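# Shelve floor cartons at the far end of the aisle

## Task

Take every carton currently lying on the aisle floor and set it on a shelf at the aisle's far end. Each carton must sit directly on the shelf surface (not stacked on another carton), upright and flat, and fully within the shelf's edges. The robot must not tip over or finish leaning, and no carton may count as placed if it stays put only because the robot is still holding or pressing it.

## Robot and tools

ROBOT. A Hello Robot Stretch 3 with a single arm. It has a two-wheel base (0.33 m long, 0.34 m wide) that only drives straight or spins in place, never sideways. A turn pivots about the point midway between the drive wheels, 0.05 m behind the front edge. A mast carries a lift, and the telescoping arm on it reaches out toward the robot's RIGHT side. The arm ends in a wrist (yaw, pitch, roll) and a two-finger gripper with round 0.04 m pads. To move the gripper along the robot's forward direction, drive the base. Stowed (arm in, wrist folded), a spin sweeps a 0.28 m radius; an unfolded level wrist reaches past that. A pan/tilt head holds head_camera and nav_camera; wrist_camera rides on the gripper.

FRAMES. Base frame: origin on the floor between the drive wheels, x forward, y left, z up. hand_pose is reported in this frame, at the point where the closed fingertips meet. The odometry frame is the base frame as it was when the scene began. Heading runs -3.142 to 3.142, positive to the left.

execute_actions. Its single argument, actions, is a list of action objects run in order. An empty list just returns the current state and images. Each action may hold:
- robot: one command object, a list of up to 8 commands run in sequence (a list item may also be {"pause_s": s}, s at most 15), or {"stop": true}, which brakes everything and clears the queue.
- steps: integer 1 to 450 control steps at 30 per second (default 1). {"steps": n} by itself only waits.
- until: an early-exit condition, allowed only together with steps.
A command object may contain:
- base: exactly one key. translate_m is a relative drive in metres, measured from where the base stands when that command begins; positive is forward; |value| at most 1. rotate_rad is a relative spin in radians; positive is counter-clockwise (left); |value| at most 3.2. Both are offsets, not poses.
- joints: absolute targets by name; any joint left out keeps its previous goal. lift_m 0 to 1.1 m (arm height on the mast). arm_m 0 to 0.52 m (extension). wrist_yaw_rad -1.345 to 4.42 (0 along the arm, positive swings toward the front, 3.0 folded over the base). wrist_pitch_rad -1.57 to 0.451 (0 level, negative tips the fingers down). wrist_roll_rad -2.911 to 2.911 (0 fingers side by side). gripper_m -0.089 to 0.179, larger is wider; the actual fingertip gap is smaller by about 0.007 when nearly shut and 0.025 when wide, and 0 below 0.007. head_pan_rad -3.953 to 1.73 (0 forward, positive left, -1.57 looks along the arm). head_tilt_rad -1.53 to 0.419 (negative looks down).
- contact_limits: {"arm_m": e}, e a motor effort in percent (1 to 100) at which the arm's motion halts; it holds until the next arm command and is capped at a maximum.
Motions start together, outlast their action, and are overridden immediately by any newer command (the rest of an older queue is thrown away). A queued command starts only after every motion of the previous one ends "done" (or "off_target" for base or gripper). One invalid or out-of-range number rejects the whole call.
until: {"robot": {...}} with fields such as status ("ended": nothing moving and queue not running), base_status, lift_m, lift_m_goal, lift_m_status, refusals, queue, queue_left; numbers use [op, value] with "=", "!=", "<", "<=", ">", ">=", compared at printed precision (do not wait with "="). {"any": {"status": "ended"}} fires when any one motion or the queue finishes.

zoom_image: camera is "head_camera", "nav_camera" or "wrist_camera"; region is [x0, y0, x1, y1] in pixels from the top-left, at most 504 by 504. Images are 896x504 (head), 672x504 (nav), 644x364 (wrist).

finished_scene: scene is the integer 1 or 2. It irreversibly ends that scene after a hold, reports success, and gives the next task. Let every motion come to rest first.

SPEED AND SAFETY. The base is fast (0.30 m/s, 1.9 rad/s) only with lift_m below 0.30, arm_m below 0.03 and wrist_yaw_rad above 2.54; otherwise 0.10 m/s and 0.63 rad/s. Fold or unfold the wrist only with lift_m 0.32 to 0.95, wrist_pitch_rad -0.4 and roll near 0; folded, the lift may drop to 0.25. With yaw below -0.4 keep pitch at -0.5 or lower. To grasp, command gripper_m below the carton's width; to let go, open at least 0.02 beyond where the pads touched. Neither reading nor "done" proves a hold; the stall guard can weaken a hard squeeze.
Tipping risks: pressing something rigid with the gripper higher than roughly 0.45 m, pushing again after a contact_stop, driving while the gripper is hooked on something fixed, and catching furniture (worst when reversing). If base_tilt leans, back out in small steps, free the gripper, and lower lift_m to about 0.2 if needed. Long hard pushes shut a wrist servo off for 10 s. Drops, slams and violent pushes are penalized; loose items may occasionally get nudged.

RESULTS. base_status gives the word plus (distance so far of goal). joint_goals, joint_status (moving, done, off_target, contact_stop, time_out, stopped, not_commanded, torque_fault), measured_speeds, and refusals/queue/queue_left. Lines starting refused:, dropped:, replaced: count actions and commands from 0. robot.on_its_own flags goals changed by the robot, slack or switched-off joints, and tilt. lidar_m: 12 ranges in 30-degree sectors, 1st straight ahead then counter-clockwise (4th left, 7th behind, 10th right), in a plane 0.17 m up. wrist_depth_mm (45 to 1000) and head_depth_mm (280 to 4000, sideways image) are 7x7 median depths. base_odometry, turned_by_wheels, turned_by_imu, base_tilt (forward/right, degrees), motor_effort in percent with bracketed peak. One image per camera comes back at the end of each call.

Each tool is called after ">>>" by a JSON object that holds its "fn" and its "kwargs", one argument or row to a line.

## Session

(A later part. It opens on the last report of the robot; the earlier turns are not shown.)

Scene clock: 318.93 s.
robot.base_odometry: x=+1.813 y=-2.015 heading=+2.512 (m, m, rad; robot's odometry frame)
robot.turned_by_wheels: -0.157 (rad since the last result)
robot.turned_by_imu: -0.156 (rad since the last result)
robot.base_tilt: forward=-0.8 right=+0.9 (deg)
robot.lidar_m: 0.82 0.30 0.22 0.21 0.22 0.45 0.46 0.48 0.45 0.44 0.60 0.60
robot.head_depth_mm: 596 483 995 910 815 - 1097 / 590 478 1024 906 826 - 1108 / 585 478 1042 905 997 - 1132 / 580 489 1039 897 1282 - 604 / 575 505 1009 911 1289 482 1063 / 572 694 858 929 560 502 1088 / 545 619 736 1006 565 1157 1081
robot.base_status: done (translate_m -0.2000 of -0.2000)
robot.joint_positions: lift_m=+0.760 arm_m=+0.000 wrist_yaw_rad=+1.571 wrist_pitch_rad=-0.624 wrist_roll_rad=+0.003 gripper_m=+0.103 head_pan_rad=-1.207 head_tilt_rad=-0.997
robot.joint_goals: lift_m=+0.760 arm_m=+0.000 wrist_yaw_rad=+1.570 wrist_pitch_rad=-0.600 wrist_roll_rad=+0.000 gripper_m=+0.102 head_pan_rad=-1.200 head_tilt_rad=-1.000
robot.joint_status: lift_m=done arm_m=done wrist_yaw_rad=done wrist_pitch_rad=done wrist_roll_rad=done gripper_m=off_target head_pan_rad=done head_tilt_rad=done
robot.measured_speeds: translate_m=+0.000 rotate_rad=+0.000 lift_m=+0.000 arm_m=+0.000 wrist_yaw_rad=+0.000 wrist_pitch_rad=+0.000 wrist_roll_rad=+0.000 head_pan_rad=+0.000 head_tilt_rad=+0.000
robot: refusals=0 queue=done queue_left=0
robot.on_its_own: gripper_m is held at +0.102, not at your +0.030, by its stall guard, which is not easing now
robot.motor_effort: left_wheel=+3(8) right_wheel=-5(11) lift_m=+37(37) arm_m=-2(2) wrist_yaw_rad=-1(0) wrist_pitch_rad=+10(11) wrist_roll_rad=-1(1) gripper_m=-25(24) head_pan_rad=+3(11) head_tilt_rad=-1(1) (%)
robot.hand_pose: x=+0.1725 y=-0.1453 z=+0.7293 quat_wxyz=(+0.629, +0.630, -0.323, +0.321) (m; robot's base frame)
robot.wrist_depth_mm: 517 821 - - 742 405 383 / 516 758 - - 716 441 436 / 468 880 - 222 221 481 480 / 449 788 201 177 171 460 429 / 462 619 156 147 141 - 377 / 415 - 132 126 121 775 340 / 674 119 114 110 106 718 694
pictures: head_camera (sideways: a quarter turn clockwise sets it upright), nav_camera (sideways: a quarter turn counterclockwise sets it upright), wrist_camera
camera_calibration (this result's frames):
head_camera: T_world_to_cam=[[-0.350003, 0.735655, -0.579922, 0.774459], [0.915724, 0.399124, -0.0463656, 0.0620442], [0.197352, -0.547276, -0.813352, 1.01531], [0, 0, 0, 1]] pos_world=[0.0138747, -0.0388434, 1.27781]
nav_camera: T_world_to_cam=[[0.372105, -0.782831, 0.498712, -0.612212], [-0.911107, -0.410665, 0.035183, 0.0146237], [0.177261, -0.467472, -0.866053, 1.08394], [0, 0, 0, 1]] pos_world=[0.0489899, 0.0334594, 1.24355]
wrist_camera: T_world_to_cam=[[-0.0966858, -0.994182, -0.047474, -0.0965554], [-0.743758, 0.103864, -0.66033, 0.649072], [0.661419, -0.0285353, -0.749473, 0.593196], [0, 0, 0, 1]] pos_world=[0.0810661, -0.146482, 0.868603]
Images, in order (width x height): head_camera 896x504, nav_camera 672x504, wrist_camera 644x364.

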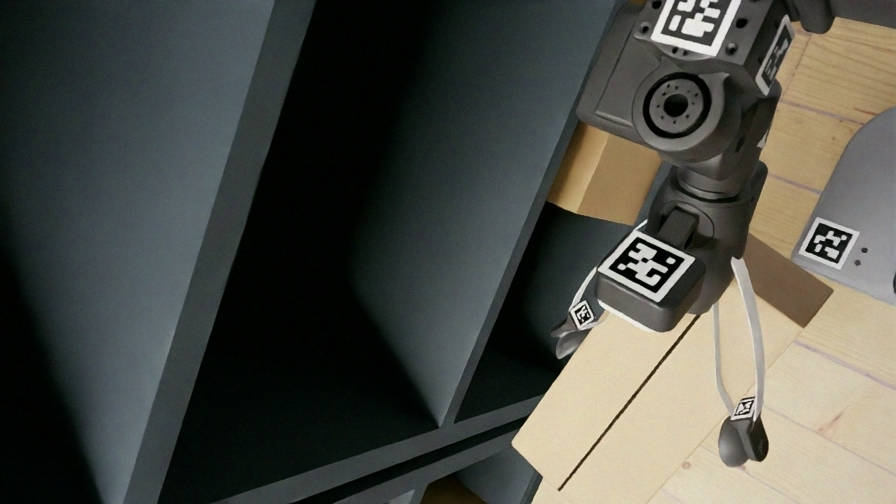

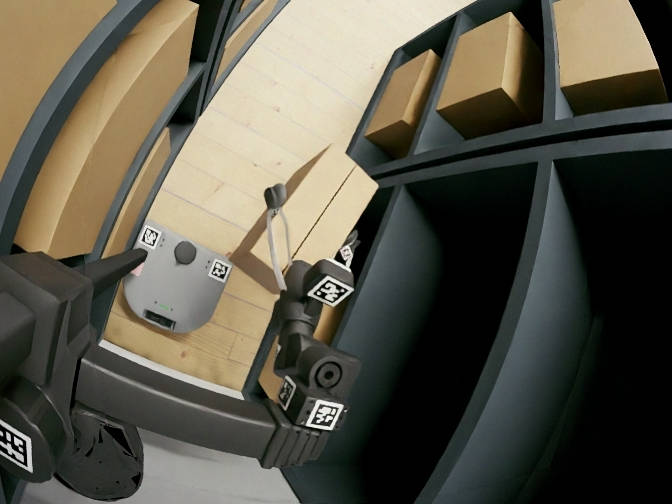

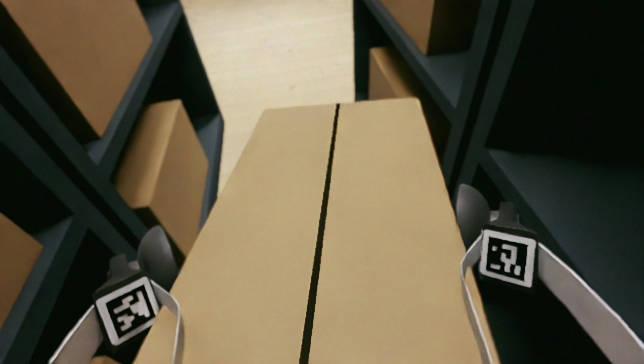

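>>> {"fn": "execute_actions", "kwargs": {
  "actions": [
    {"robot":[{"base":{"translate_m":-0.09}},{"joints":{"arm_m":0.2},"contact_limits":{"arm_m":22}},{"joints":{"arm_m":0.52},"contact_limits":{"arm_m":22}}],"steps":450,"until":{"robot":{"status":"ended"}}},
    {"steps":5}
  ]
}}

Scene clock: 327.77 s.
robot.base_odometry: x=+1.886 y=-2.068 heading=+2.512 (m, m, rad; robot's odometry frame)
robot.turned_by_wheels: +0.000 (rad since the last result)
robot.turned_by_imu: -0.002 (rad since the last result)
robot.base_tilt: forward=-0.8 right=+0.9 (deg)
robot.lidar_m: 0.82 0.30 0.22 0.21 0.22 0.37 0.37 0.39 0.46 0.44 0.46 0.66
robot.head_depth_mm: 596 484 458 882 817 1114 1112 / 590 480 1029 857 844 1169 1113 / 586 479 1061 627 745 1199 1132 / 582 489 1041 646 1062 1215 1140 / 577 505 1036 683 1292 1213 1093 / 571 851 984 927 1304 1201 1090 / 568 757 861 1021 1318 1199 1083
robot.base_status: done (translate_m -0.0900 of -0.0900)
robot.joint_positions: lift_m=+0.760 arm_m=+0.249 wrist_yaw_rad=+1.569 wrist_pitch_rad=-0.624 wrist_roll_rad=+0.003 gripper_m=+0.104 head_pan_rad=-1.206 head_tilt_rad=-0.997
robot.joint_goals: lift_m=+0.760 arm_m=+0.250 wrist_yaw_rad=+1.570 wrist_pitch_rad=-0.600 wrist_roll_rad=+0.000 gripper_m=+0.102 head_pan_rad=-1.200 head_tilt_rad=-1.000
robot.joint_status: lift_m=done arm_m=contact_stop wrist_yaw_rad=done wrist_pitch_rad=done wrist_roll_rad=done gripper_m=off_target head_pan_rad=done head_tilt_rad=done
robot.measured_speeds: translate_m=-0.001 rotate_rad=+0.010 lift_m=+0.000 arm_m=-0.009 wrist_yaw_rad=+0.000 wrist_pitch_rad=+0.000 wrist_roll_rad=+0.000 head_pan_rad=+0.000 head_tilt_rad=+0.000
robot: refusals=0 queue=dropped queue_left=0
robot.on_its_own: gripper_m is held at +0.102, not at your +0.030, by its stall guard, which is not easing now; arm_m is slack since a contact_stop, until your next command for it (your +0.520 is given up)
robot.motor_effort: left_wheel=+5(9) right_wheel=-5(13) lift_m=+33(40) arm_m=+5(25) wrist_yaw_rad=+1(2) wrist_pitch_rad=+11(11) wrist_roll_rad=-1(2) gripper_m=-24(24) head_pan_rad=+2(2) head_tilt_rad=-1(1) (%)
robot.contact_limits: arm_m 22 (drawing in: default 30, maximum 49; extending or still: default 41, maximum 66)
robot.hand_pose: x=+0.1724 y=-0.3948 z=+0.7294 quat_wxyz=(+0.630, +0.629, -0.323, +0.321) (m; robot's base frame)
robot.wrist_depth_mm: 869 - - 437 442 463 471 / 831 - - 494 495 518 509 / 952 - - 224 225 514 488 / 846 - 203 178 172 445 431 / 760 - 156 147 141 - 376 / 769 - 131 126 121 332 337 / 818 119 114 110 106 306 304
pictures: head_camera (sideways: a quarter turn clockwise sets it upright), nav_camera (sideways: a quarter turn counterclockwise sets it upright), wrist_camera
camera_calibration (this result's frames):
head_camera: T_world_to_cam=[[-0.350286, 0.735212, -0.580313, 0.77497], [0.915524, 0.39958, -0.0463883, 0.062075], [0.197776, -0.547539, -0.813071, 1.01494], [0, 0, 0, 1]] pos_world=[0.0138991, -0.0388501, 1.27783]
nav_camera: T_world_to_cam=[[0.372427, -0.782412, 0.499129, -0.612757], [-0.910899, -0.411123, 0.0352117, 0.0145851], [0.177653, -0.46777, -0.865812, 1.08363], [0, 0, 0, 1]] pos_world=[0.0489825, 0.0334555, 1.24355]
wrist_camera: T_world_to_cam=[[-0.0986109, -0.993997, -0.0473918, -0.344271], [-0.743732, 0.105257, -0.66014, 0.675437], [0.661165, -0.0298502, -0.749646, 0.585844], [0, 0, 0, 1]] pos_world=[0.0810553, -0.395812, 0.868742]
Images, in order (width x height): head_camera 896x504, nav_camera 672x504, wrist_camera 644x364.

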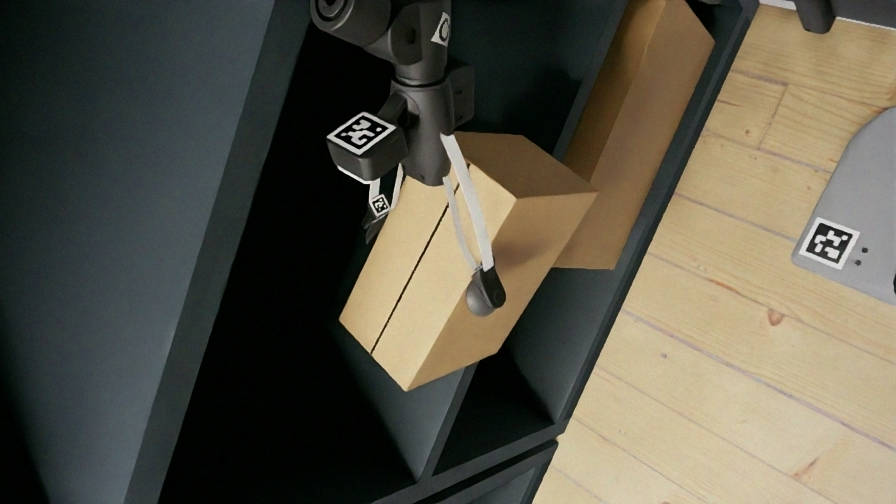

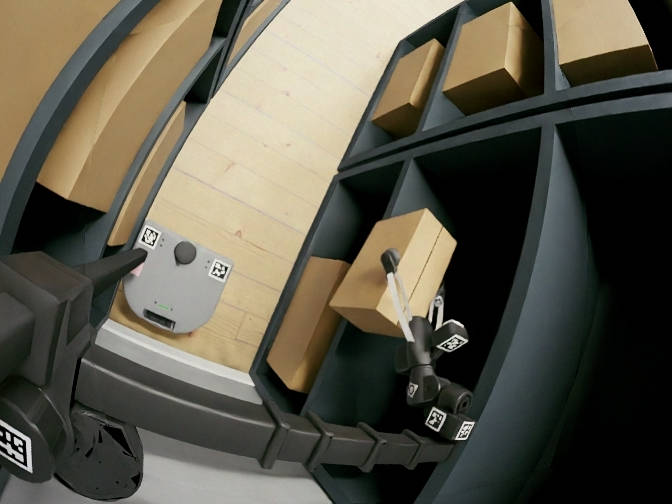

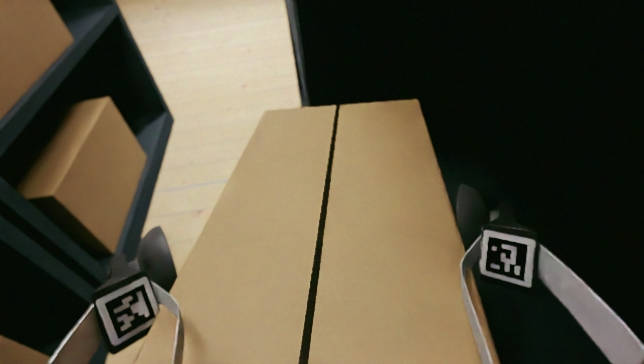

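>>> {"fn": "execute_actions", "kwargs": {
  "actions": [
    {"robot":[{"joints":{"lift_m":0.74}},{"joints":{"arm_m":0.52},"contact_limits":{"arm_m":32}}],"steps":450,"until":{"robot":{"status":"ended"}}},
    {"steps":5}
  ]
}}

Scene clock: 334.30 s.
robot.base_odometry: x=+1.886 y=-2.068 heading=+2.512 (m, m, rad; robot's odometry frame)
robot.turned_by_wheels: +0.000 (rad since the last result)
robot.turned_by_imu: -0.002 (rad since the last result)
robot.base_tilt: forward=-0.9 right=+0.8 (deg)
robot.lidar_m: 0.82 0.30 0.22 0.21 0.22 0.37 0.37 0.38 0.46 0.44 0.46 0.66
robot.head_depth_mm: 600 486 461 879 815 1102 1122 / 596 482 1029 868 843 1170 1106 / 588 481 1046 651 756 1197 1135 / 585 493 1037 664 1063 1215 1136 / 580 508 1036 701 1293 1212 1093 / 577 852 989 944 1311 1206 1087 / 571 758 865 1026 1319 1204 1091
robot.base_status: done (translate_m -0.0900 of -0.0900)
robot.joint_positions: lift_m=+0.740 arm_m=+0.251 wrist_yaw_rad=+1.569 wrist_pitch_rad=-0.624 wrist_roll_rad=+0.003 gripper_m=+0.104 head_pan_rad=-1.206 head_tilt_rad=-0.997
robot.joint_goals: lift_m=+0.740 arm_m=+0.252 wrist_yaw_rad=+1.570 wrist_pitch_rad=-0.600 wrist_roll_rad=+0.000 gripper_m=+0.102 head_pan_rad=-1.200 head_tilt_rad=-1.000
robot.joint_status: lift_m=done arm_m=contact_stop wrist_yaw_rad=done wrist_pitch_rad=done wrist_roll_rad=done gripper_m=off_target head_pan_rad=done head_tilt_rad=done
robot.measured_speeds: translate_m=+0.000 rotate_rad=+0.002 lift_m=+0.000 arm_m=-0.020 wrist_yaw_rad=+0.000 wrist_pitch_rad=+0.000 wrist_roll_rad=+0.000 head_pan_rad=+0.000 head_tilt_rad=+0.000
robot: refusals=0 queue=dropped queue_left=0
robot.on_its_own: gripper_m is held at +0.102, not at your +0.030, by its stall guard, which is not easing now; arm_m is slack since a contact_stop, until your next command for it (your +0.520 is given up)
robot.motor_effort: left_wheel=-1(9) right_wheel=+2(2) lift_m=+31(45) arm_m=+12(36) wrist_yaw_rad=+1(1) wrist_pitch_rad=+10(11) wrist_roll_rad=-1(1) gripper_m=-23(24) head_pan_rad=+1(2) head_tilt_rad=-1(1) (%)
robot.contact_limits: arm_m 32 (drawing in: default 30, maximum 49; extending or still: default 41, maximum 66)
robot.hand_pose: x=+0.1726 y=-0.3967 z=+0.7096 quat_wxyz=(+0.630, +0.629, -0.324, +0.321) (m; robot's base frame)
robot.wrist_depth_mm: 889 - - 435 443 462 469 / 885 - - 494 502 522 514 / 931 - - 227 226 490 472 / 831 - 206 179 173 426 406 / 752 - 157 148 141 - 357 / 771 - 131 126 121 317 321 / 811 119 114 110 106 288 288
pictures: head_camera (sideways: a quarter turn clockwise sets it upright), nav_camera (sideways: a quarter turn counterclockwise sets it upright), wrist_camera
camera_calibration (this result's frames):
head_camera: T_world_to_cam=[[-0.350813, 0.735091, -0.580148, 0.774759], [0.915257, 0.400192, -0.0463788, 0.0620642], [0.198078, -0.547255, -0.81319, 1.01509], [0, 0, 0, 1]] pos_world=[0.013923, -0.0388404, 1.27782]
nav_camera: T_world_to_cam=[[0.372979, -0.782261, 0.498953, -0.612532], [-0.910625, -0.411731, 0.0351996, 0.0145991], [0.177899, -0.467488, -0.865914, 1.08376], [0, 0, 0, 1]] pos_world=[0.0489562, 0.0334948, 1.24355]
wrist_camera: T_world_to_cam=[[-0.098589, -0.993996, -0.0474548, -0.347068], [-0.74308, 0.105253, -0.660873, 0.663118], [0.6619, -0.0298921, -0.748996, 0.570249], [0, 0, 0, 1]] pos_world=[0.0810847, -0.397733, 0.848881]
Images, in order (width x height): head_camera 896x504, nav_camera 672x504, wrist_camera 644x364.

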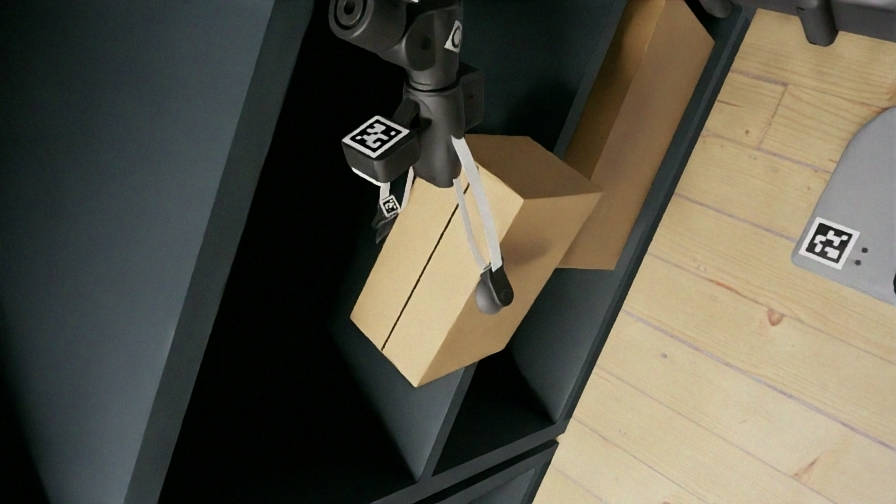

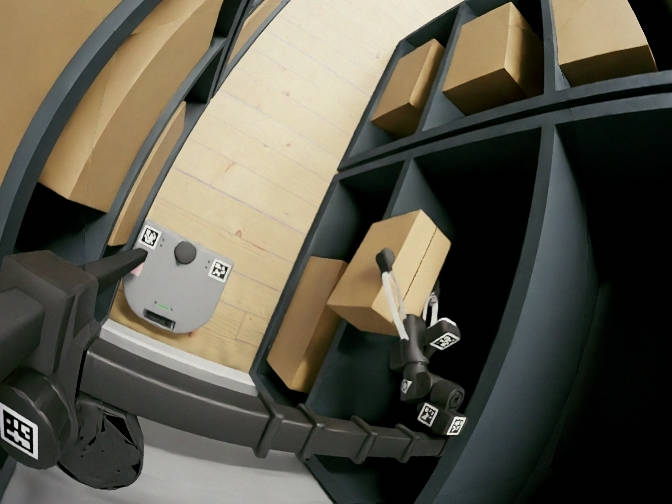

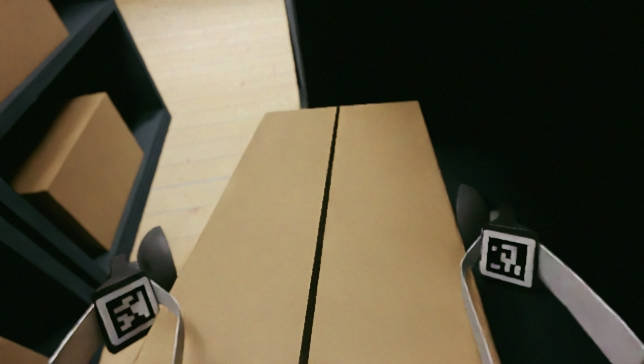

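>>> {"fn": "execute_actions", "kwargs": {
  "actions": [
    {"robot":[{"joints":{"arm_m":0.22}},{"joints":{"lift_m":0.71}},{"joints":{"arm_m":0.33},"contact_limits":{"arm_m":28}}],"steps":450,"until":{"robot":{"status":"ended"}}},
    {"steps":5}
  ]
}}

Scene clock: 342.57 s.
robot.base_odometry: x=+1.886 y=-2.068 heading=+2.512 (m, m, rad; robot's odometry frame)
robot.turned_by_wheels: +0.000 (rad since the last result)
robot.turned_by_imu: -0.002 (rad since the last result)
robot.base_tilt: forward=-0.8 right=+1.0 (deg)
robot.lidar_m: 0.82 0.30 0.22 0.21 0.22 0.37 0.37 0.39 0.46 0.44 0.45 0.67
robot.head_depth_mm: 595 484 454 895 817 1065 1143 / 591 480 1034 876 838 1166 1101 / 587 478 1051 710 996 1203 1131 / 582 488 1035 725 1127 1212 1140 / 576 503 1031 832 1290 1215 1098 / 572 853 989 944 1305 1203 1087 / 566 759 867 1025 1321 1198 1087
robot.base_status: done (translate_m -0.0900 of -0.0900)
robot.joint_positions: lift_m=+0.710 arm_m=+0.330 wrist_yaw_rad=+1.578 wrist_pitch_rad=-0.581 wrist_roll_rad=+0.018 gripper_m=+0.104 head_pan_rad=-1.206 head_tilt_rad=-0.997
robot.joint_goals: lift_m=+0.710 arm_m=+0.330 wrist_yaw_rad=+1.570 wrist_pitch_rad=-0.600 wrist_roll_rad=+0.000 gripper_m=+0.102 head_pan_rad=-1.200 head_tilt_rad=-1.000
robot.joint_status: lift_m=done arm_m=done wrist_yaw_rad=done wrist_pitch_rad=done wrist_roll_rad=done gripper_m=off_target head_pan_rad=done head_tilt_rad=done
robot.measured_speeds: translate_m=+0.000 rotate_rad=+0.000 lift_m=+0.000 arm_m=+0.000 wrist_yaw_rad=+0.000 wrist_pitch_rad=+0.000 wrist_roll_rad=+0.000 head_pan_rad=+0.000 head_tilt_rad=+0.000
robot: refusals=0 queue=done queue_left=0
robot.on_its_own: gripper_m is held at +0.102, not at your +0.030, by its stall guard, which is not easing now
robot.motor_effort: left_wheel=+1(8) right_wheel=-1(9) lift_m=+24(33) arm_m=+6(10) wrist_yaw_rad=-8(7) wrist_pitch_rad=-9(10) wrist_roll_rad=-9(9) gripper_m=-26(26) head_pan_rad=+2(2) head_tilt_rad=-1(2) (%)
robot.contact_limits: arm_m 28 (drawing in: default 30, maximum 49; extending or still: default 41, maximum 66)
robot.hand_pose: x=+0.1795 y=-0.4731 z=+0.6882 quat_wxyz=(+0.618, +0.626, -0.338, +0.332) (m; robot's base frame)
robot.wrist_depth_mm: - - - 418 436 453 414 / - - - 445 471 509 430 / - - - 201 201 463 423 / 904 - 181 167 163 398 380 / 866 - 149 144 138 - 330 / 797 - 130 126 122 292 296 / 785 121 115 112 109 266 266
pictures: head_camera (sideways: a quarter turn clockwise sets it upright), nav_camera (sideways: a quarter turn counterclockwise sets it upright), wrist_camera
camera_calibration (this result's frames):
head_camera: T_world_to_cam=[[-0.350814, 0.73509, -0.580148, 0.774759], [0.915256, 0.400194, -0.0463788, 0.0620642], [0.198079, -0.547254, -0.81319, 1.01509], [0, 0, 0, 1]] pos_world=[0.013923, -0.0388404, 1.27782]
nav_camera: T_world_to_cam=[[0.37298, -0.782261, 0.498953, -0.612532], [-0.910625, -0.411732, 0.0351996, 0.0145991], [0.1779, -0.467488, -0.865914, 1.08376], [0, 0, 0, 1]] pos_world=[0.0489562, 0.0334949, 1.24355]
wrist_camera: T_world_to_cam=[[-0.0949128, -0.993444, -0.0637297, -0.412562], [-0.714757, 0.112567, -0.690254, 0.680776], [0.692903, -0.0199628, -0.720755, 0.527023], [0, 0, 0, 1]] pos_world=[0.0822566, -0.475969, 0.82347]
Images, in order (width x height): head_camera 896x504, nav_camera 672x504, wrist_camera 644x364.

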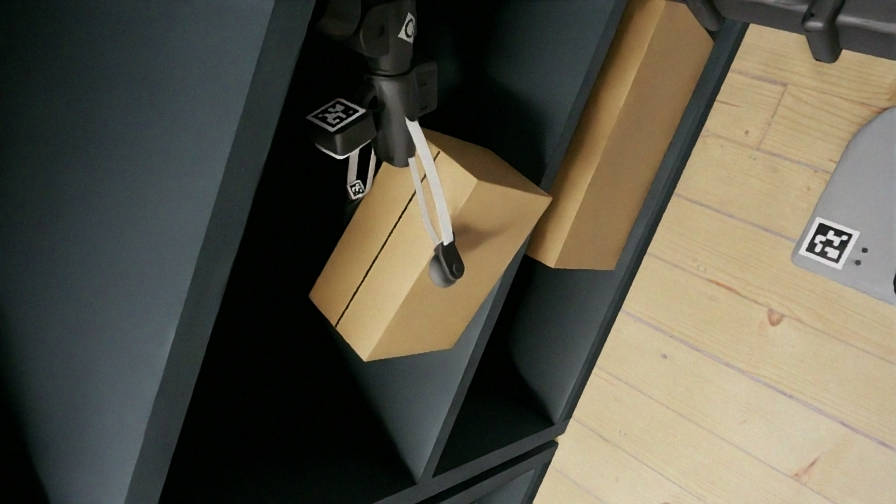

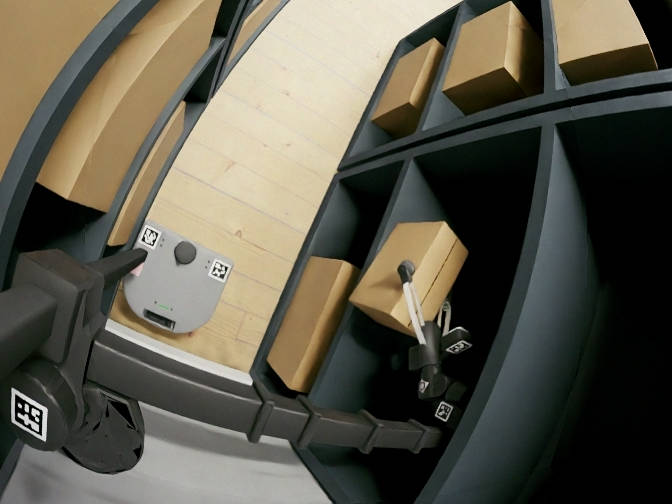

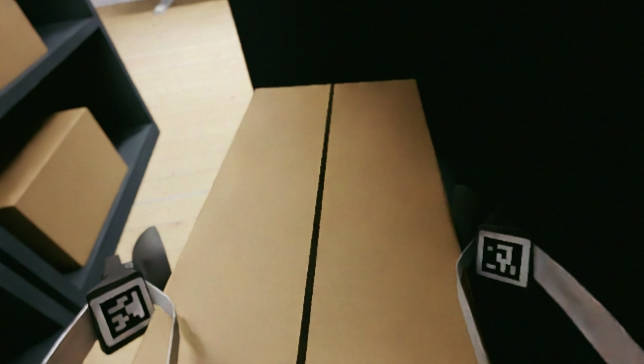

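>>> {"fn": "execute_actions", "kwargs": {
  "actions": [
    {"robot":[{"joints":{"arm_m":0.5},"contact_limits":{"arm_m":30}},{"joints":{"gripper_m":0.179}},{"joints":{"wrist_pitch_rad":-0.25}}],"steps":450,"until":{"robot":{"status":"ended"}}},
    {"steps":5}
  ]
}}

Scene clock: 350.87 s.
robot.base_odometry: x=+1.886 y=-2.068 heading=+2.512 (m, m, rad; robot's odometry frame)
robot.turned_by_wheels: +0.000 (rad since the last result)
robot.turned_by_imu: -0.001 (rad since the last result)
robot.base_tilt: forward=-0.9 right=+1.0 (deg)
robot.lidar_m: 0.83 0.30 0.22 0.21 0.22 0.37 0.37 0.38 0.46 0.44 0.45 0.67
robot.head_depth_mm: 594 483 990 912 819 1091 1141 / 590 479 799 892 843 1169 1109 / 585 477 799 874 993 1194 1137 / 581 488 849 898 1125 1216 1139 / 576 503 1031 911 1291 1212 1095 / 572 851 991 943 1307 1204 1087 / 567 757 868 1023 1318 1193 1080
robot.base_status: done (translate_m -0.0900 of -0.0900)
robot.joint_positions: lift_m=+0.710 arm_m=+0.500 wrist_yaw_rad=+1.572 wrist_pitch_rad=-0.272 wrist_roll_rad=+0.006 gripper_m=+0.179 head_pan_rad=-1.206 head_tilt_rad=-0.997
robot.joint_goals: lift_m=+0.710 arm_m=+0.500 wrist_yaw_rad=+1.570 wrist_pitch_rad=-0.250 wrist_roll_rad=+0.000 gripper_m=+0.179 head_pan_rad=-1.200 head_tilt_rad=-1.000
robot.joint_status: lift_m=done arm_m=done wrist_yaw_rad=done wrist_pitch_rad=done wrist_roll_rad=done gripper_m=done head_pan_rad=done head_tilt_rad=done
robot.measured_speeds: translate_m=+0.000 rotate_rad=+0.000 lift_m=+0.000 arm_m=+0.000 wrist_yaw_rad=+0.000 wrist_pitch_rad=+0.000 wrist_roll_rad=+0.000 head_pan_rad=+0.000 head_tilt_rad=+0.000
robot: refusals=0 queue=done queue_left=0
robot.motor_effort: left_wheel=+2(2) right_wheel=-3(3) lift_m=+29(29) arm_m=+5(6) wrist_yaw_rad=-3(8) wrist_pitch_rad=+9(9) wrist_roll_rad=-3(9) gripper_m=+2(100) head_pan_rad=+2(3) head_tilt_rad=-1(1) (%)
robot.contact_limits: arm_m 30 (drawing in: default 30, maximum 49; extending or still: default 41, maximum 66)
robot.hand_pose: x=+0.2190 y=-0.6443 z=+0.7569 quat_wxyz=(+0.562, +0.565, -0.428, +0.427) (m; robot's base frame)
robot.wrist_depth_mm: - 374 385 395 413 331 234 / - 397 412 425 436 342 241 / - 431 439 452 472 360 249 / - - 473 483 500 396 255 / - - 507 254 254 455 250 / 980 - 471 204 198 392 273 / - 430 372 171 163 345 283
pictures: head_camera (sideways: a quarter turn clockwise sets it upright), nav_camera (sideways: a quarter turn counterclockwise sets it upright), wrist_camera
camera_calibration (this result's frames):
head_camera: T_world_to_cam=[[-0.350814, 0.73509, -0.580148, 0.774759], [0.915256, 0.400194, -0.0463787, 0.0620642], [0.198079, -0.547254, -0.81319, 1.01509], [0, 0, 0, 1]] pos_world=[0.013923, -0.0388404, 1.27782]
nav_camera: T_world_to_cam=[[0.37298, -0.782261, 0.498953, -0.612531], [-0.910625, -0.411732, 0.0351996, 0.0145991], [0.1779, -0.467488, -0.865914, 1.08376], [0, 0, 0, 1]] pos_world=[0.0489562, 0.0334949, 1.24355]
wrist_camera: T_world_to_cam=[[-0.073095, -0.994075, -0.080448, -0.567029], [-0.470068, 0.105482, -0.876305, 0.858383], [0.879598, -0.0262375, -0.474993, 0.314833], [0, 0, 0, 1]] pos_world=[0.0851243, -0.645952, 0.856132]
Images, in order (width x height): head_camera 896x504, nav_camera 672x504, wrist_camera 644x364.

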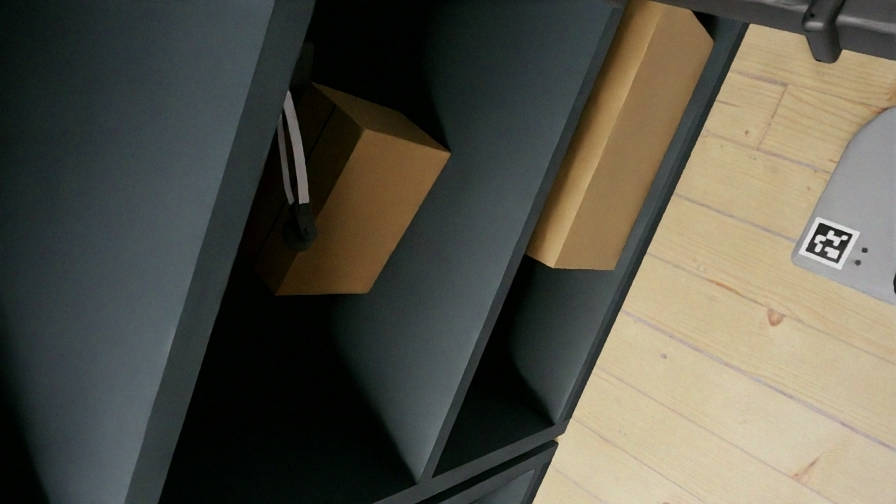

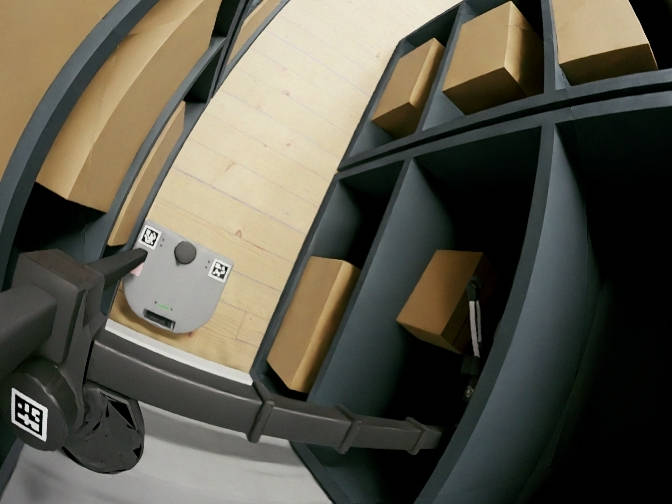

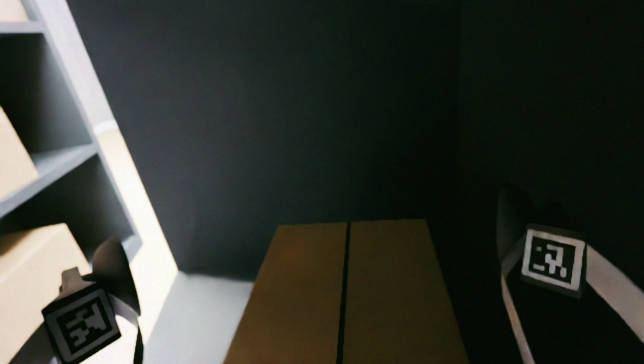

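>>> {"fn": "execute_actions", "kwargs": {
  "actions": [
    {"robot":[{"joints":{"arm_m":0.0}},{"joints":{"lift_m":0.45,"wrist_pitch_rad":-0.4}},{"joints":{"wrist_yaw_rad":3.0,"gripper_m":0.04,"head_pan_rad":0,"head_tilt_rad":-0.8}},{"joints":{"lift_m":0.26}},{"base":{"rotate_rad":-0.2}},{"base":{"translate_m":0.55}},{"base":{"rotate_rad":0.2}},{"base":{"translate_m":1.0}}],"steps":450,"until":{"robot":{"status":"ended"}}},
    {"steps":300,"until":{"robot":{"status":"ended"}}},
    {"steps":5}
  ]
}}

Scene clock: 378.03 s.
robot.base_odometry: x=+0.706 y=-1.073 heading=+2.512 (m, m, rad; robot's odometry frame)
robot.turned_by_wheels: +0.000 (rad since the last result)
robot.turned_by_imu: +0.030 (rad since the last result)
robot.base_tilt: forward=-0.8 right=+1.0 (deg)
robot.lidar_m: 2.42 2.46 1.88 0.26 0.27 0.50 1.21 0.51 0.36 0.36 0.65 2.80
robot.head_depth_mm: 2201 2744 2344 1874 1554 1328 1158 / 2314 2720 2322 1862 1541 1313 1151 / 2284 2742 2339 1848 1537 1313 1151 / 2239 2762 2283 1818 1530 1303 1143 / 2176 2769 2260 1826 1514 1306 1139 / 2278 2691 2261 1815 1501 1296 1128 / 2407 2747 2228 1793 1504 1283 1126
robot.base_status: done (translate_m +1.0000 of +1.0000)
robot.joint_positions: lift_m=+0.260 arm_m=+0.000 wrist_yaw_rad=+2.999 wrist_pitch_rad=-0.416 wrist_roll_rad=+0.005 gripper_m=+0.040 head_pan_rad=-0.005 head_tilt_rad=-0.799
robot.joint_goals: lift_m=+0.260 arm_m=+0.000 wrist_yaw_rad=+3.000 wrist_pitch_rad=-0.400 wrist_roll_rad=+0.000 gripper_m=+0.040 head_pan_rad=+0.000 head_tilt_rad=-0.800
robot.joint_status: lift_m=done arm_m=done wrist_yaw_rad=done wrist_pitch_rad=done wrist_roll_rad=done gripper_m=done head_pan_rad=done head_tilt_rad=done
robot.measured_speeds: translate_m=+0.000 rotate_rad=+0.000 lift_m=+0.000 arm_m=+0.000 wrist_yaw_rad=+0.000 wrist_pitch_rad=+0.000 wrist_roll_rad=+0.000 head_pan_rad=+0.000 head_tilt_rad=+0.000
robot: refusals=0 queue=done queue_left=0
robot.motor_effort: left_wheel=-4(68) right_wheel=+5(93) lift_m=+31(31) arm_m=-2(5) wrist_yaw_rad=+1(4) wrist_pitch_rad=+7(9) wrist_roll_rad=-2(3) gripper_m=-1(100) head_pan_rad=+1(35) head_tilt_rad=+0(12) (%)
robot.hand_pose: x=+0.0108 y=+0.0772 z=+0.2732 quat_wxyz=(+0.196, +0.702, +0.096, +0.678) (m; robot's base frame)
robot.wrist_depth_mm: - 258 - - - - - / - 274 - - - - - / 683 - 550 911 847 789 754 / 630 - 447 702 662 638 605 / 526 500 373 576 548 526 508 / 434 420 - - 450 449 432 / 397 - - - 406 391 376
pictures: head_camera (sideways: a quarter turn clockwise sets it upright), nav_camera (sideways: a quarter turn counterclockwise sets it upright), wrist_camera
camera_calibration (this result's frames):
head_camera: T_world_to_cam=[[-0.682688, -0.0621042, -0.728066, 0.969525], [-0.0324484, 0.997975, -0.0547015, 0.0786935], [0.72999, -0.0137194, -0.683321, 0.842968], [0, 0, 0, 1]] pos_world=[0.0490788, -0.00675754, 1.2862]
nav_camera: T_world_to_cam=[[0.74959, 0.0656601, 0.658638, -0.822869], [0.0468313, -0.997835, 0.0461766, -0.00554272], [0.660244, -0.00376869, -0.751042, 0.931472], [0, 0, 0, 1]] pos_world=[0.00207553, 0.0520094, 1.2418]
wrist_camera: T_world_to_cam=[[0.971735, -0.226056, -0.0680451, 0.0221658], [-0.18861, -0.570062, -0.799659, 0.288701], [0.141978, 0.789891, -0.596586, 0.265299], [0, 0, 0, 1]] pos_world=[-0.00475404, -0.0399693, 0.390645]
Images, in order (width x height): head_camera 896x504, nav_camera 672x504, wrist_camera 644x364.

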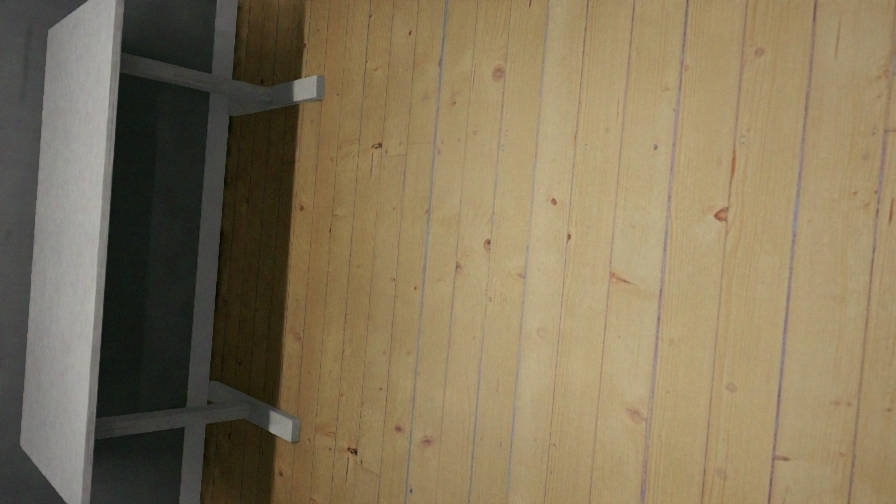

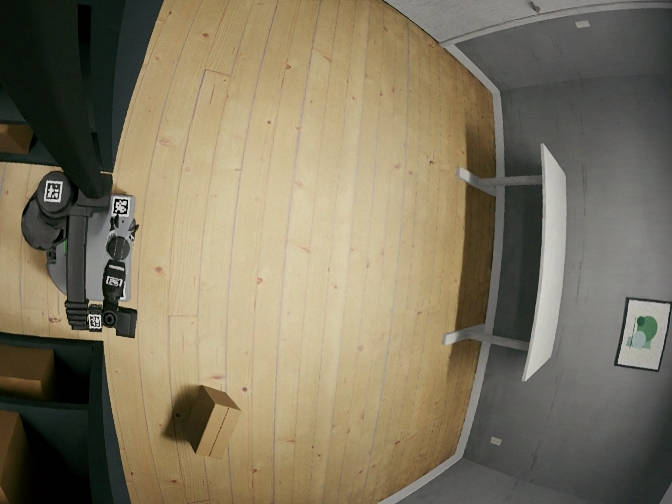

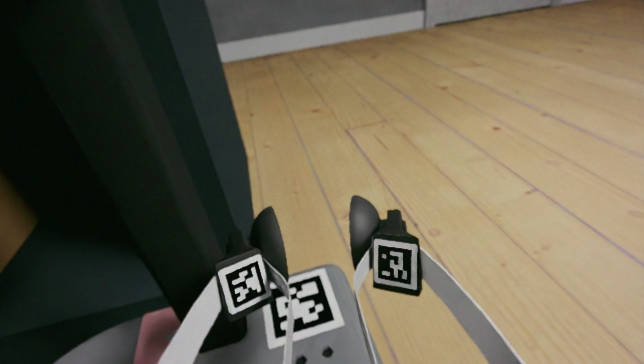

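>>> {"fn": "execute_actions", "kwargs": {
  "actions": [
    {"robot":[{"base":{"translate_m":0.43},"joints":{"lift_m":0.4,"head_pan_rad":-1.57,"head_tilt_rad":-1.0}},{"joints":{"wrist_yaw_rad":0,"gripper_m":0.179}},{"joints":{"wrist_pitch_rad":-0.6,"lift_m":0.33,"arm_m":0.1}}],"steps":450,"until":{"robot":{"status":"ended"}}},
    {"steps":5}
  ]
}}

Scene clock: 391.93 s.
robot.base_odometry: x=+0.359 y=-0.820 heading=+2.512 (m, m, rad; robot's odometry frame)
robot.turned_by_wheels: +0.000 (rad since the last result)
robot.turned_by_imu: -0.002 (rad since the last result)
robot.base_tilt: forward=-0.9 right=+1.0 (deg)
robot.lidar_m: 2.40 2.05 1.87 1.82 0.68 0.55 1.16 0.61 0.71 0.56 2.02 2.01
robot.head_depth_mm: 1747 2019 1836 1566 1358 1233 1109 / 1760 2031 1831 1557 1382 1222 1127 / 1772 2031 1800 1563 1326 1276 - / 1801 2027 1795 1544 1337 1176 1137 / 1804 2025 1791 1545 1359 1207 1093 / 1838 2048 1782 1533 1352 1212 1086 / 1850 2039 1770 1535 1340 1198 1090
robot.base_status: done (translate_m +0.4300 of +0.4300)
robot.joint_positions: lift_m=+0.330 arm_m=+0.100 wrist_yaw_rad=+0.002 wrist_pitch_rad=-0.612 wrist_roll_rad=+0.004 gripper_m=+0.179 head_pan_rad=-1.563 head_tilt_rad=-0.988
robot.joint_goals: lift_m=+0.330 arm_m=+0.100 wrist_yaw_rad=+0.000 wrist_pitch_rad=-0.600 wrist_roll_rad=+0.000 gripper_m=+0.179 head_pan_rad=-1.570 head_tilt_rad=-1.000
robot.joint_status: lift_m=done arm_m=done wrist_yaw_rad=done wrist_pitch_rad=done wrist_roll_rad=done gripper_m=done head_pan_rad=done head_tilt_rad=done
robot.measured_speeds: translate_m=+0.000 rotate_rad=+0.000 lift_m=+0.000 arm_m=+0.000 wrist_yaw_rad=+0.000 wrist_pitch_rad=+0.000 wrist_roll_rad=+0.000 head_pan_rad=+0.000 head_tilt_rad=+0.000
robot: refusals=0 queue=done queue_left=0
robot.motor_effort: left_wheel=-3(10) right_wheel=+5(14) lift_m=+29(39) arm_m=+5(6) wrist_yaw_rad=-2(3) wrist_pitch_rad=+5(7) wrist_roll_rad=-2(2) gripper_m=+1(100) head_pan_rad=-2(35) head_tilt_rad=-4(15) (%)
robot.hand_pose: x=-0.0211 y=-0.4406 z=+0.3020 quat_wxyz=(+0.673, +0.213, -0.675, -0.213) (m; robot's base frame)
robot.wrist_depth_mm: - - - - - - 911 / - - 960 899 862 822 529 / 845 810 771 458 659 688 543 / 709 659 650 374 582 594 538 / 594 581 565 398 508 521 500 / 531 503 492 468 462 447 432 / - 443 437 424 417 409 394
pictures: head_camera (sideways: a quarter turn clockwise sets it upright), nav_camera (sideways: a quarter turn counterclockwise sets it upright), wrist_camera
camera_calibration (this result's frames):
head_camera: T_world_to_cam=[[-0.0711609, 0.806237, -0.587297, 0.782367], [0.997447, 0.053952, -0.0467925, 0.062102], [-0.00603994, -0.589127, -0.808018, 1.00962], [0, 0, 0, 1]] pos_world=[-0.000171381, -0.0393317, 1.27818]
nav_camera: T_world_to_cam=[[0.0754109, -0.858898, 0.506565, -0.620631], [-0.997148, -0.06648, 0.0357236, 0.0144443], [0.00299352, -0.507814, -0.861462, 1.07904], [0, 0, 0, 1]] pos_world=[0.0579754, 0.0158515, 1.24342]
wrist_camera: T_world_to_cam=[[-0.994308, 0.0943987, -0.0494082, 0.0320677], [0.103107, 0.735605, -0.669518, 0.552611], [-0.0268567, -0.670801, -0.741151, 0.0925706], [0, 0, 0, 1]] pos_world=[-0.0226066, -0.347434, 0.440176]
Images, in order (width x height): head_camera 896x504, nav_camera 672x504, wrist_camera 644x364.

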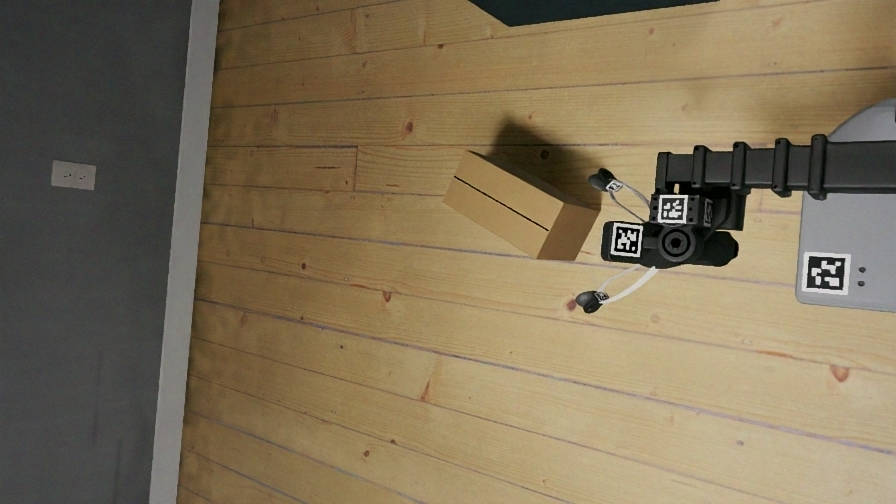

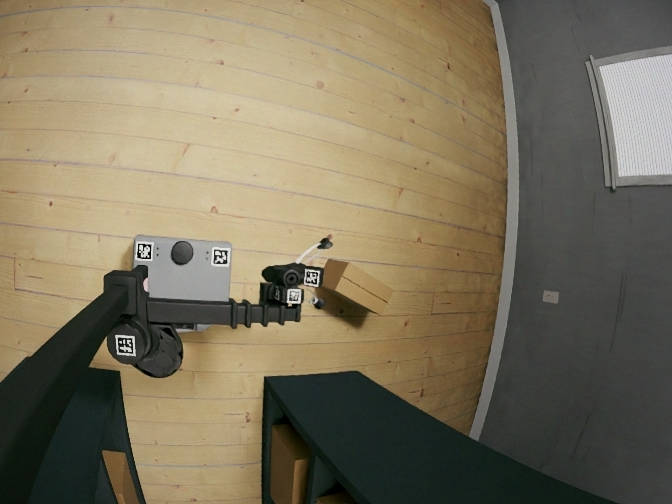

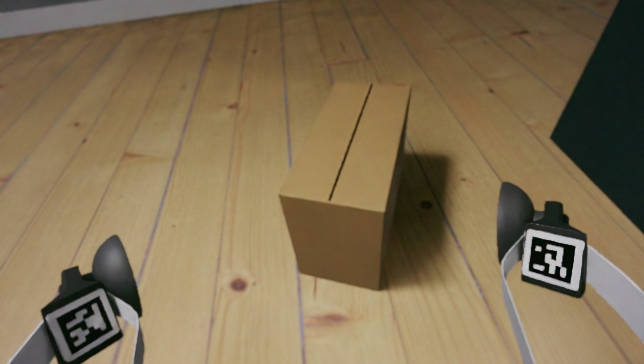

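>>> {"fn": "execute_actions", "kwargs": {
  "actions": [
    {"robot":[{"base":{"translate_m":-0.04},"joints":{"wrist_yaw_rad":-0.3,"arm_m":0.38}},{"joints":{"lift_m":0.165}}],"steps":450,"until":{"robot":{"status":"ended"}}},
    {"steps":5}
  ]
}}

Scene clock: 400.53 s.
robot.base_odometry: x=+0.391 y=-0.844 heading=+2.512 (m, m, rad; robot's odometry frame)
robot.turned_by_wheels: +0.000 (rad since the last result)
robot.turned_by_imu: +0.000 (rad since the last result)
robot.base_tilt: forward=-0.8 right=+0.9 (deg)
robot.lidar_m: 2.10 2.10 1.87 1.82 0.62 0.51 1.16 0.58 0.66 0.56 2.02 2.05
robot.head_depth_mm: 1743 2014 1825 1582 1337 1201 1112 / 1773 2011 1815 1563 1378 1215 1121 / 1772 2054 1810 1564 1337 1220 - / 1789 2021 1791 1567 1324 1211 1132 / 1822 2031 1794 1546 1354 1212 1093 / 1828 2051 1777 1531 1354 1204 1090 / 1839 2047 1768 1531 1344 1210 1086
robot.base_status: done (translate_m -0.0400 of -0.0400)
robot.joint_positions: lift_m=+0.178 arm_m=+0.380 wrist_yaw_rad=-0.289 wrist_pitch_rad=-0.573 wrist_roll_rad=+0.029 gripper_m=+0.179 head_pan_rad=-1.563 head_tilt_rad=-0.988
robot.joint_goals: lift_m=+0.178 arm_m=+0.380 wrist_yaw_rad=-0.300 wrist_pitch_rad=-0.600 wrist_roll_rad=+0.000 gripper_m=+0.179 head_pan_rad=-1.570 head_tilt_rad=-1.000
robot.joint_status: lift_m=contact_stop arm_m=done wrist_yaw_rad=done wrist_pitch_rad=done wrist_roll_rad=done gripper_m=done head_pan_rad=done head_tilt_rad=done
robot.measured_speeds: translate_m=+0.000 rotate_rad=+0.000 lift_m=+0.003 arm_m=+0.000 wrist_yaw_rad=+0.000 wrist_pitch_rad=+0.000 wrist_roll_rad=+0.000 head_pan_rad=+0.000 head_tilt_rad=+0.000
robot: refusals=0 queue=dropped queue_left=0
robot.on_its_own: lift_m is slack since a contact_stop, until your next command for it (your +0.165 is given up)
robot.motor_effort: left_wheel=+0(7) right_wheel=-1(6) lift_m=+30(33) arm_m=+4(4) wrist_yaw_rad=-10(13) wrist_pitch_rad=-13(18) wrist_roll_rad=-14(16) gripper_m=+0(0) head_pan_rad=-1(2) head_tilt_rad=-4(4) (%)
robot.hand_pose: x=-0.0793 y=-0.7185 z=+0.1573 quat_wxyz=(+0.632, +0.096, -0.709, -0.297) (m; robot's base frame)
robot.wrist_depth_mm: 981 - 983 868 810 739 675 / 827 765 707 657 608 573 518 / 628 588 524 203 476 468 392 / 506 484 179 169 390 403 374 / 424 407 152 145 148 349 335 / 377 137 132 127 125 301 288 / - 121 117 112 110 272 262
pictures: head_camera (sideways: a quarter turn clockwise sets it upright), nav_camera (sideways: a quarter turn counterclockwise sets it upright), wrist_camera
camera_calibration (this result's frames):
head_camera: T_world_to_cam=[[-0.0711645, 0.806463, -0.586987, 0.781963], [0.997446, 0.0539724, -0.0467745, 0.0620786], [-0.00604082, -0.588816, -0.808244, 1.00991], [0, 0, 0, 1]] pos_world=[-0.000171354, -0.0393226, 1.27816]
nav_camera: T_world_to_cam=[[0.0754144, -0.859093, 0.506234, -0.6202], [-0.997148, -0.0664962, 0.0357008, 0.014474], [0.0029923, -0.507482, -0.861657, 1.07929], [0, 0, 0, 1]] pos_world=[0.0579752, 0.0158741, 1.24343]
wrist_camera: T_world_to_cam=[[-0.919314, 0.386499, -0.0740281, 0.213014], [0.325447, 0.640947, -0.695177, 0.619832], [-0.221237, -0.663178, -0.715017, -0.216676], [0, 0, 0, 1]] pos_world=[-0.0538321, -0.623304, 0.291735]
Images, in order (width x height): head_camera 896x504, nav_camera 672x504, wrist_camera 644x364.

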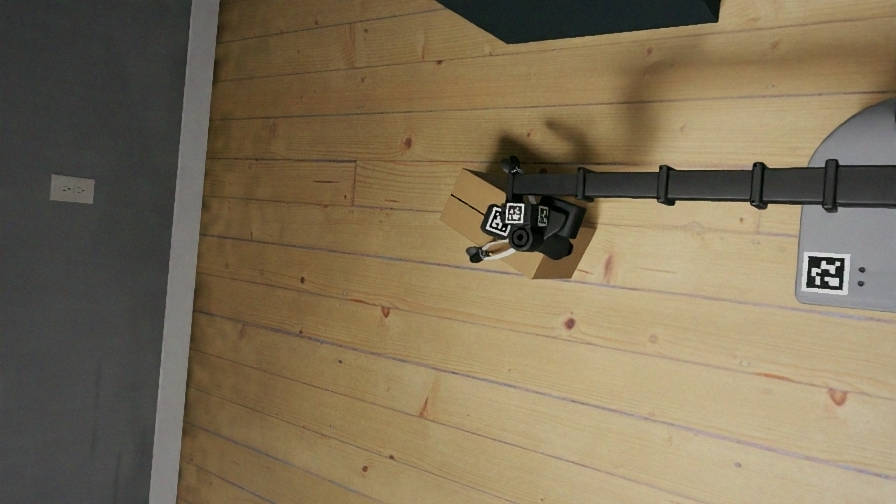

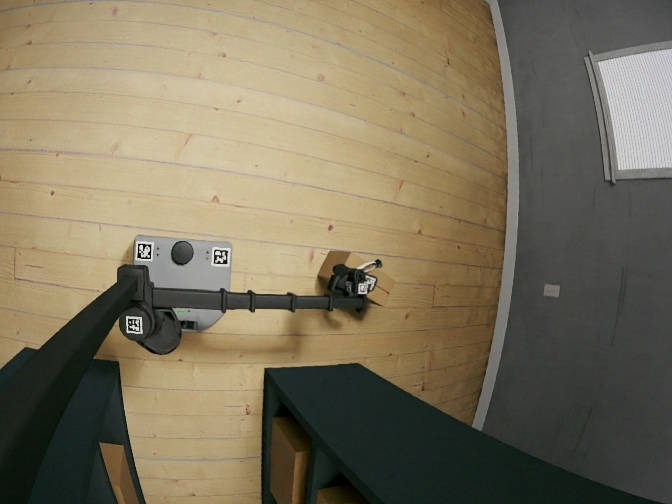

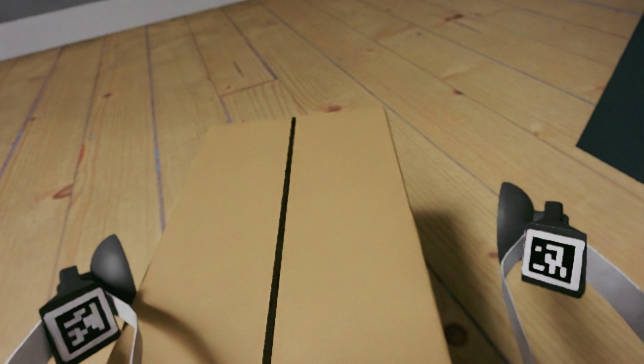

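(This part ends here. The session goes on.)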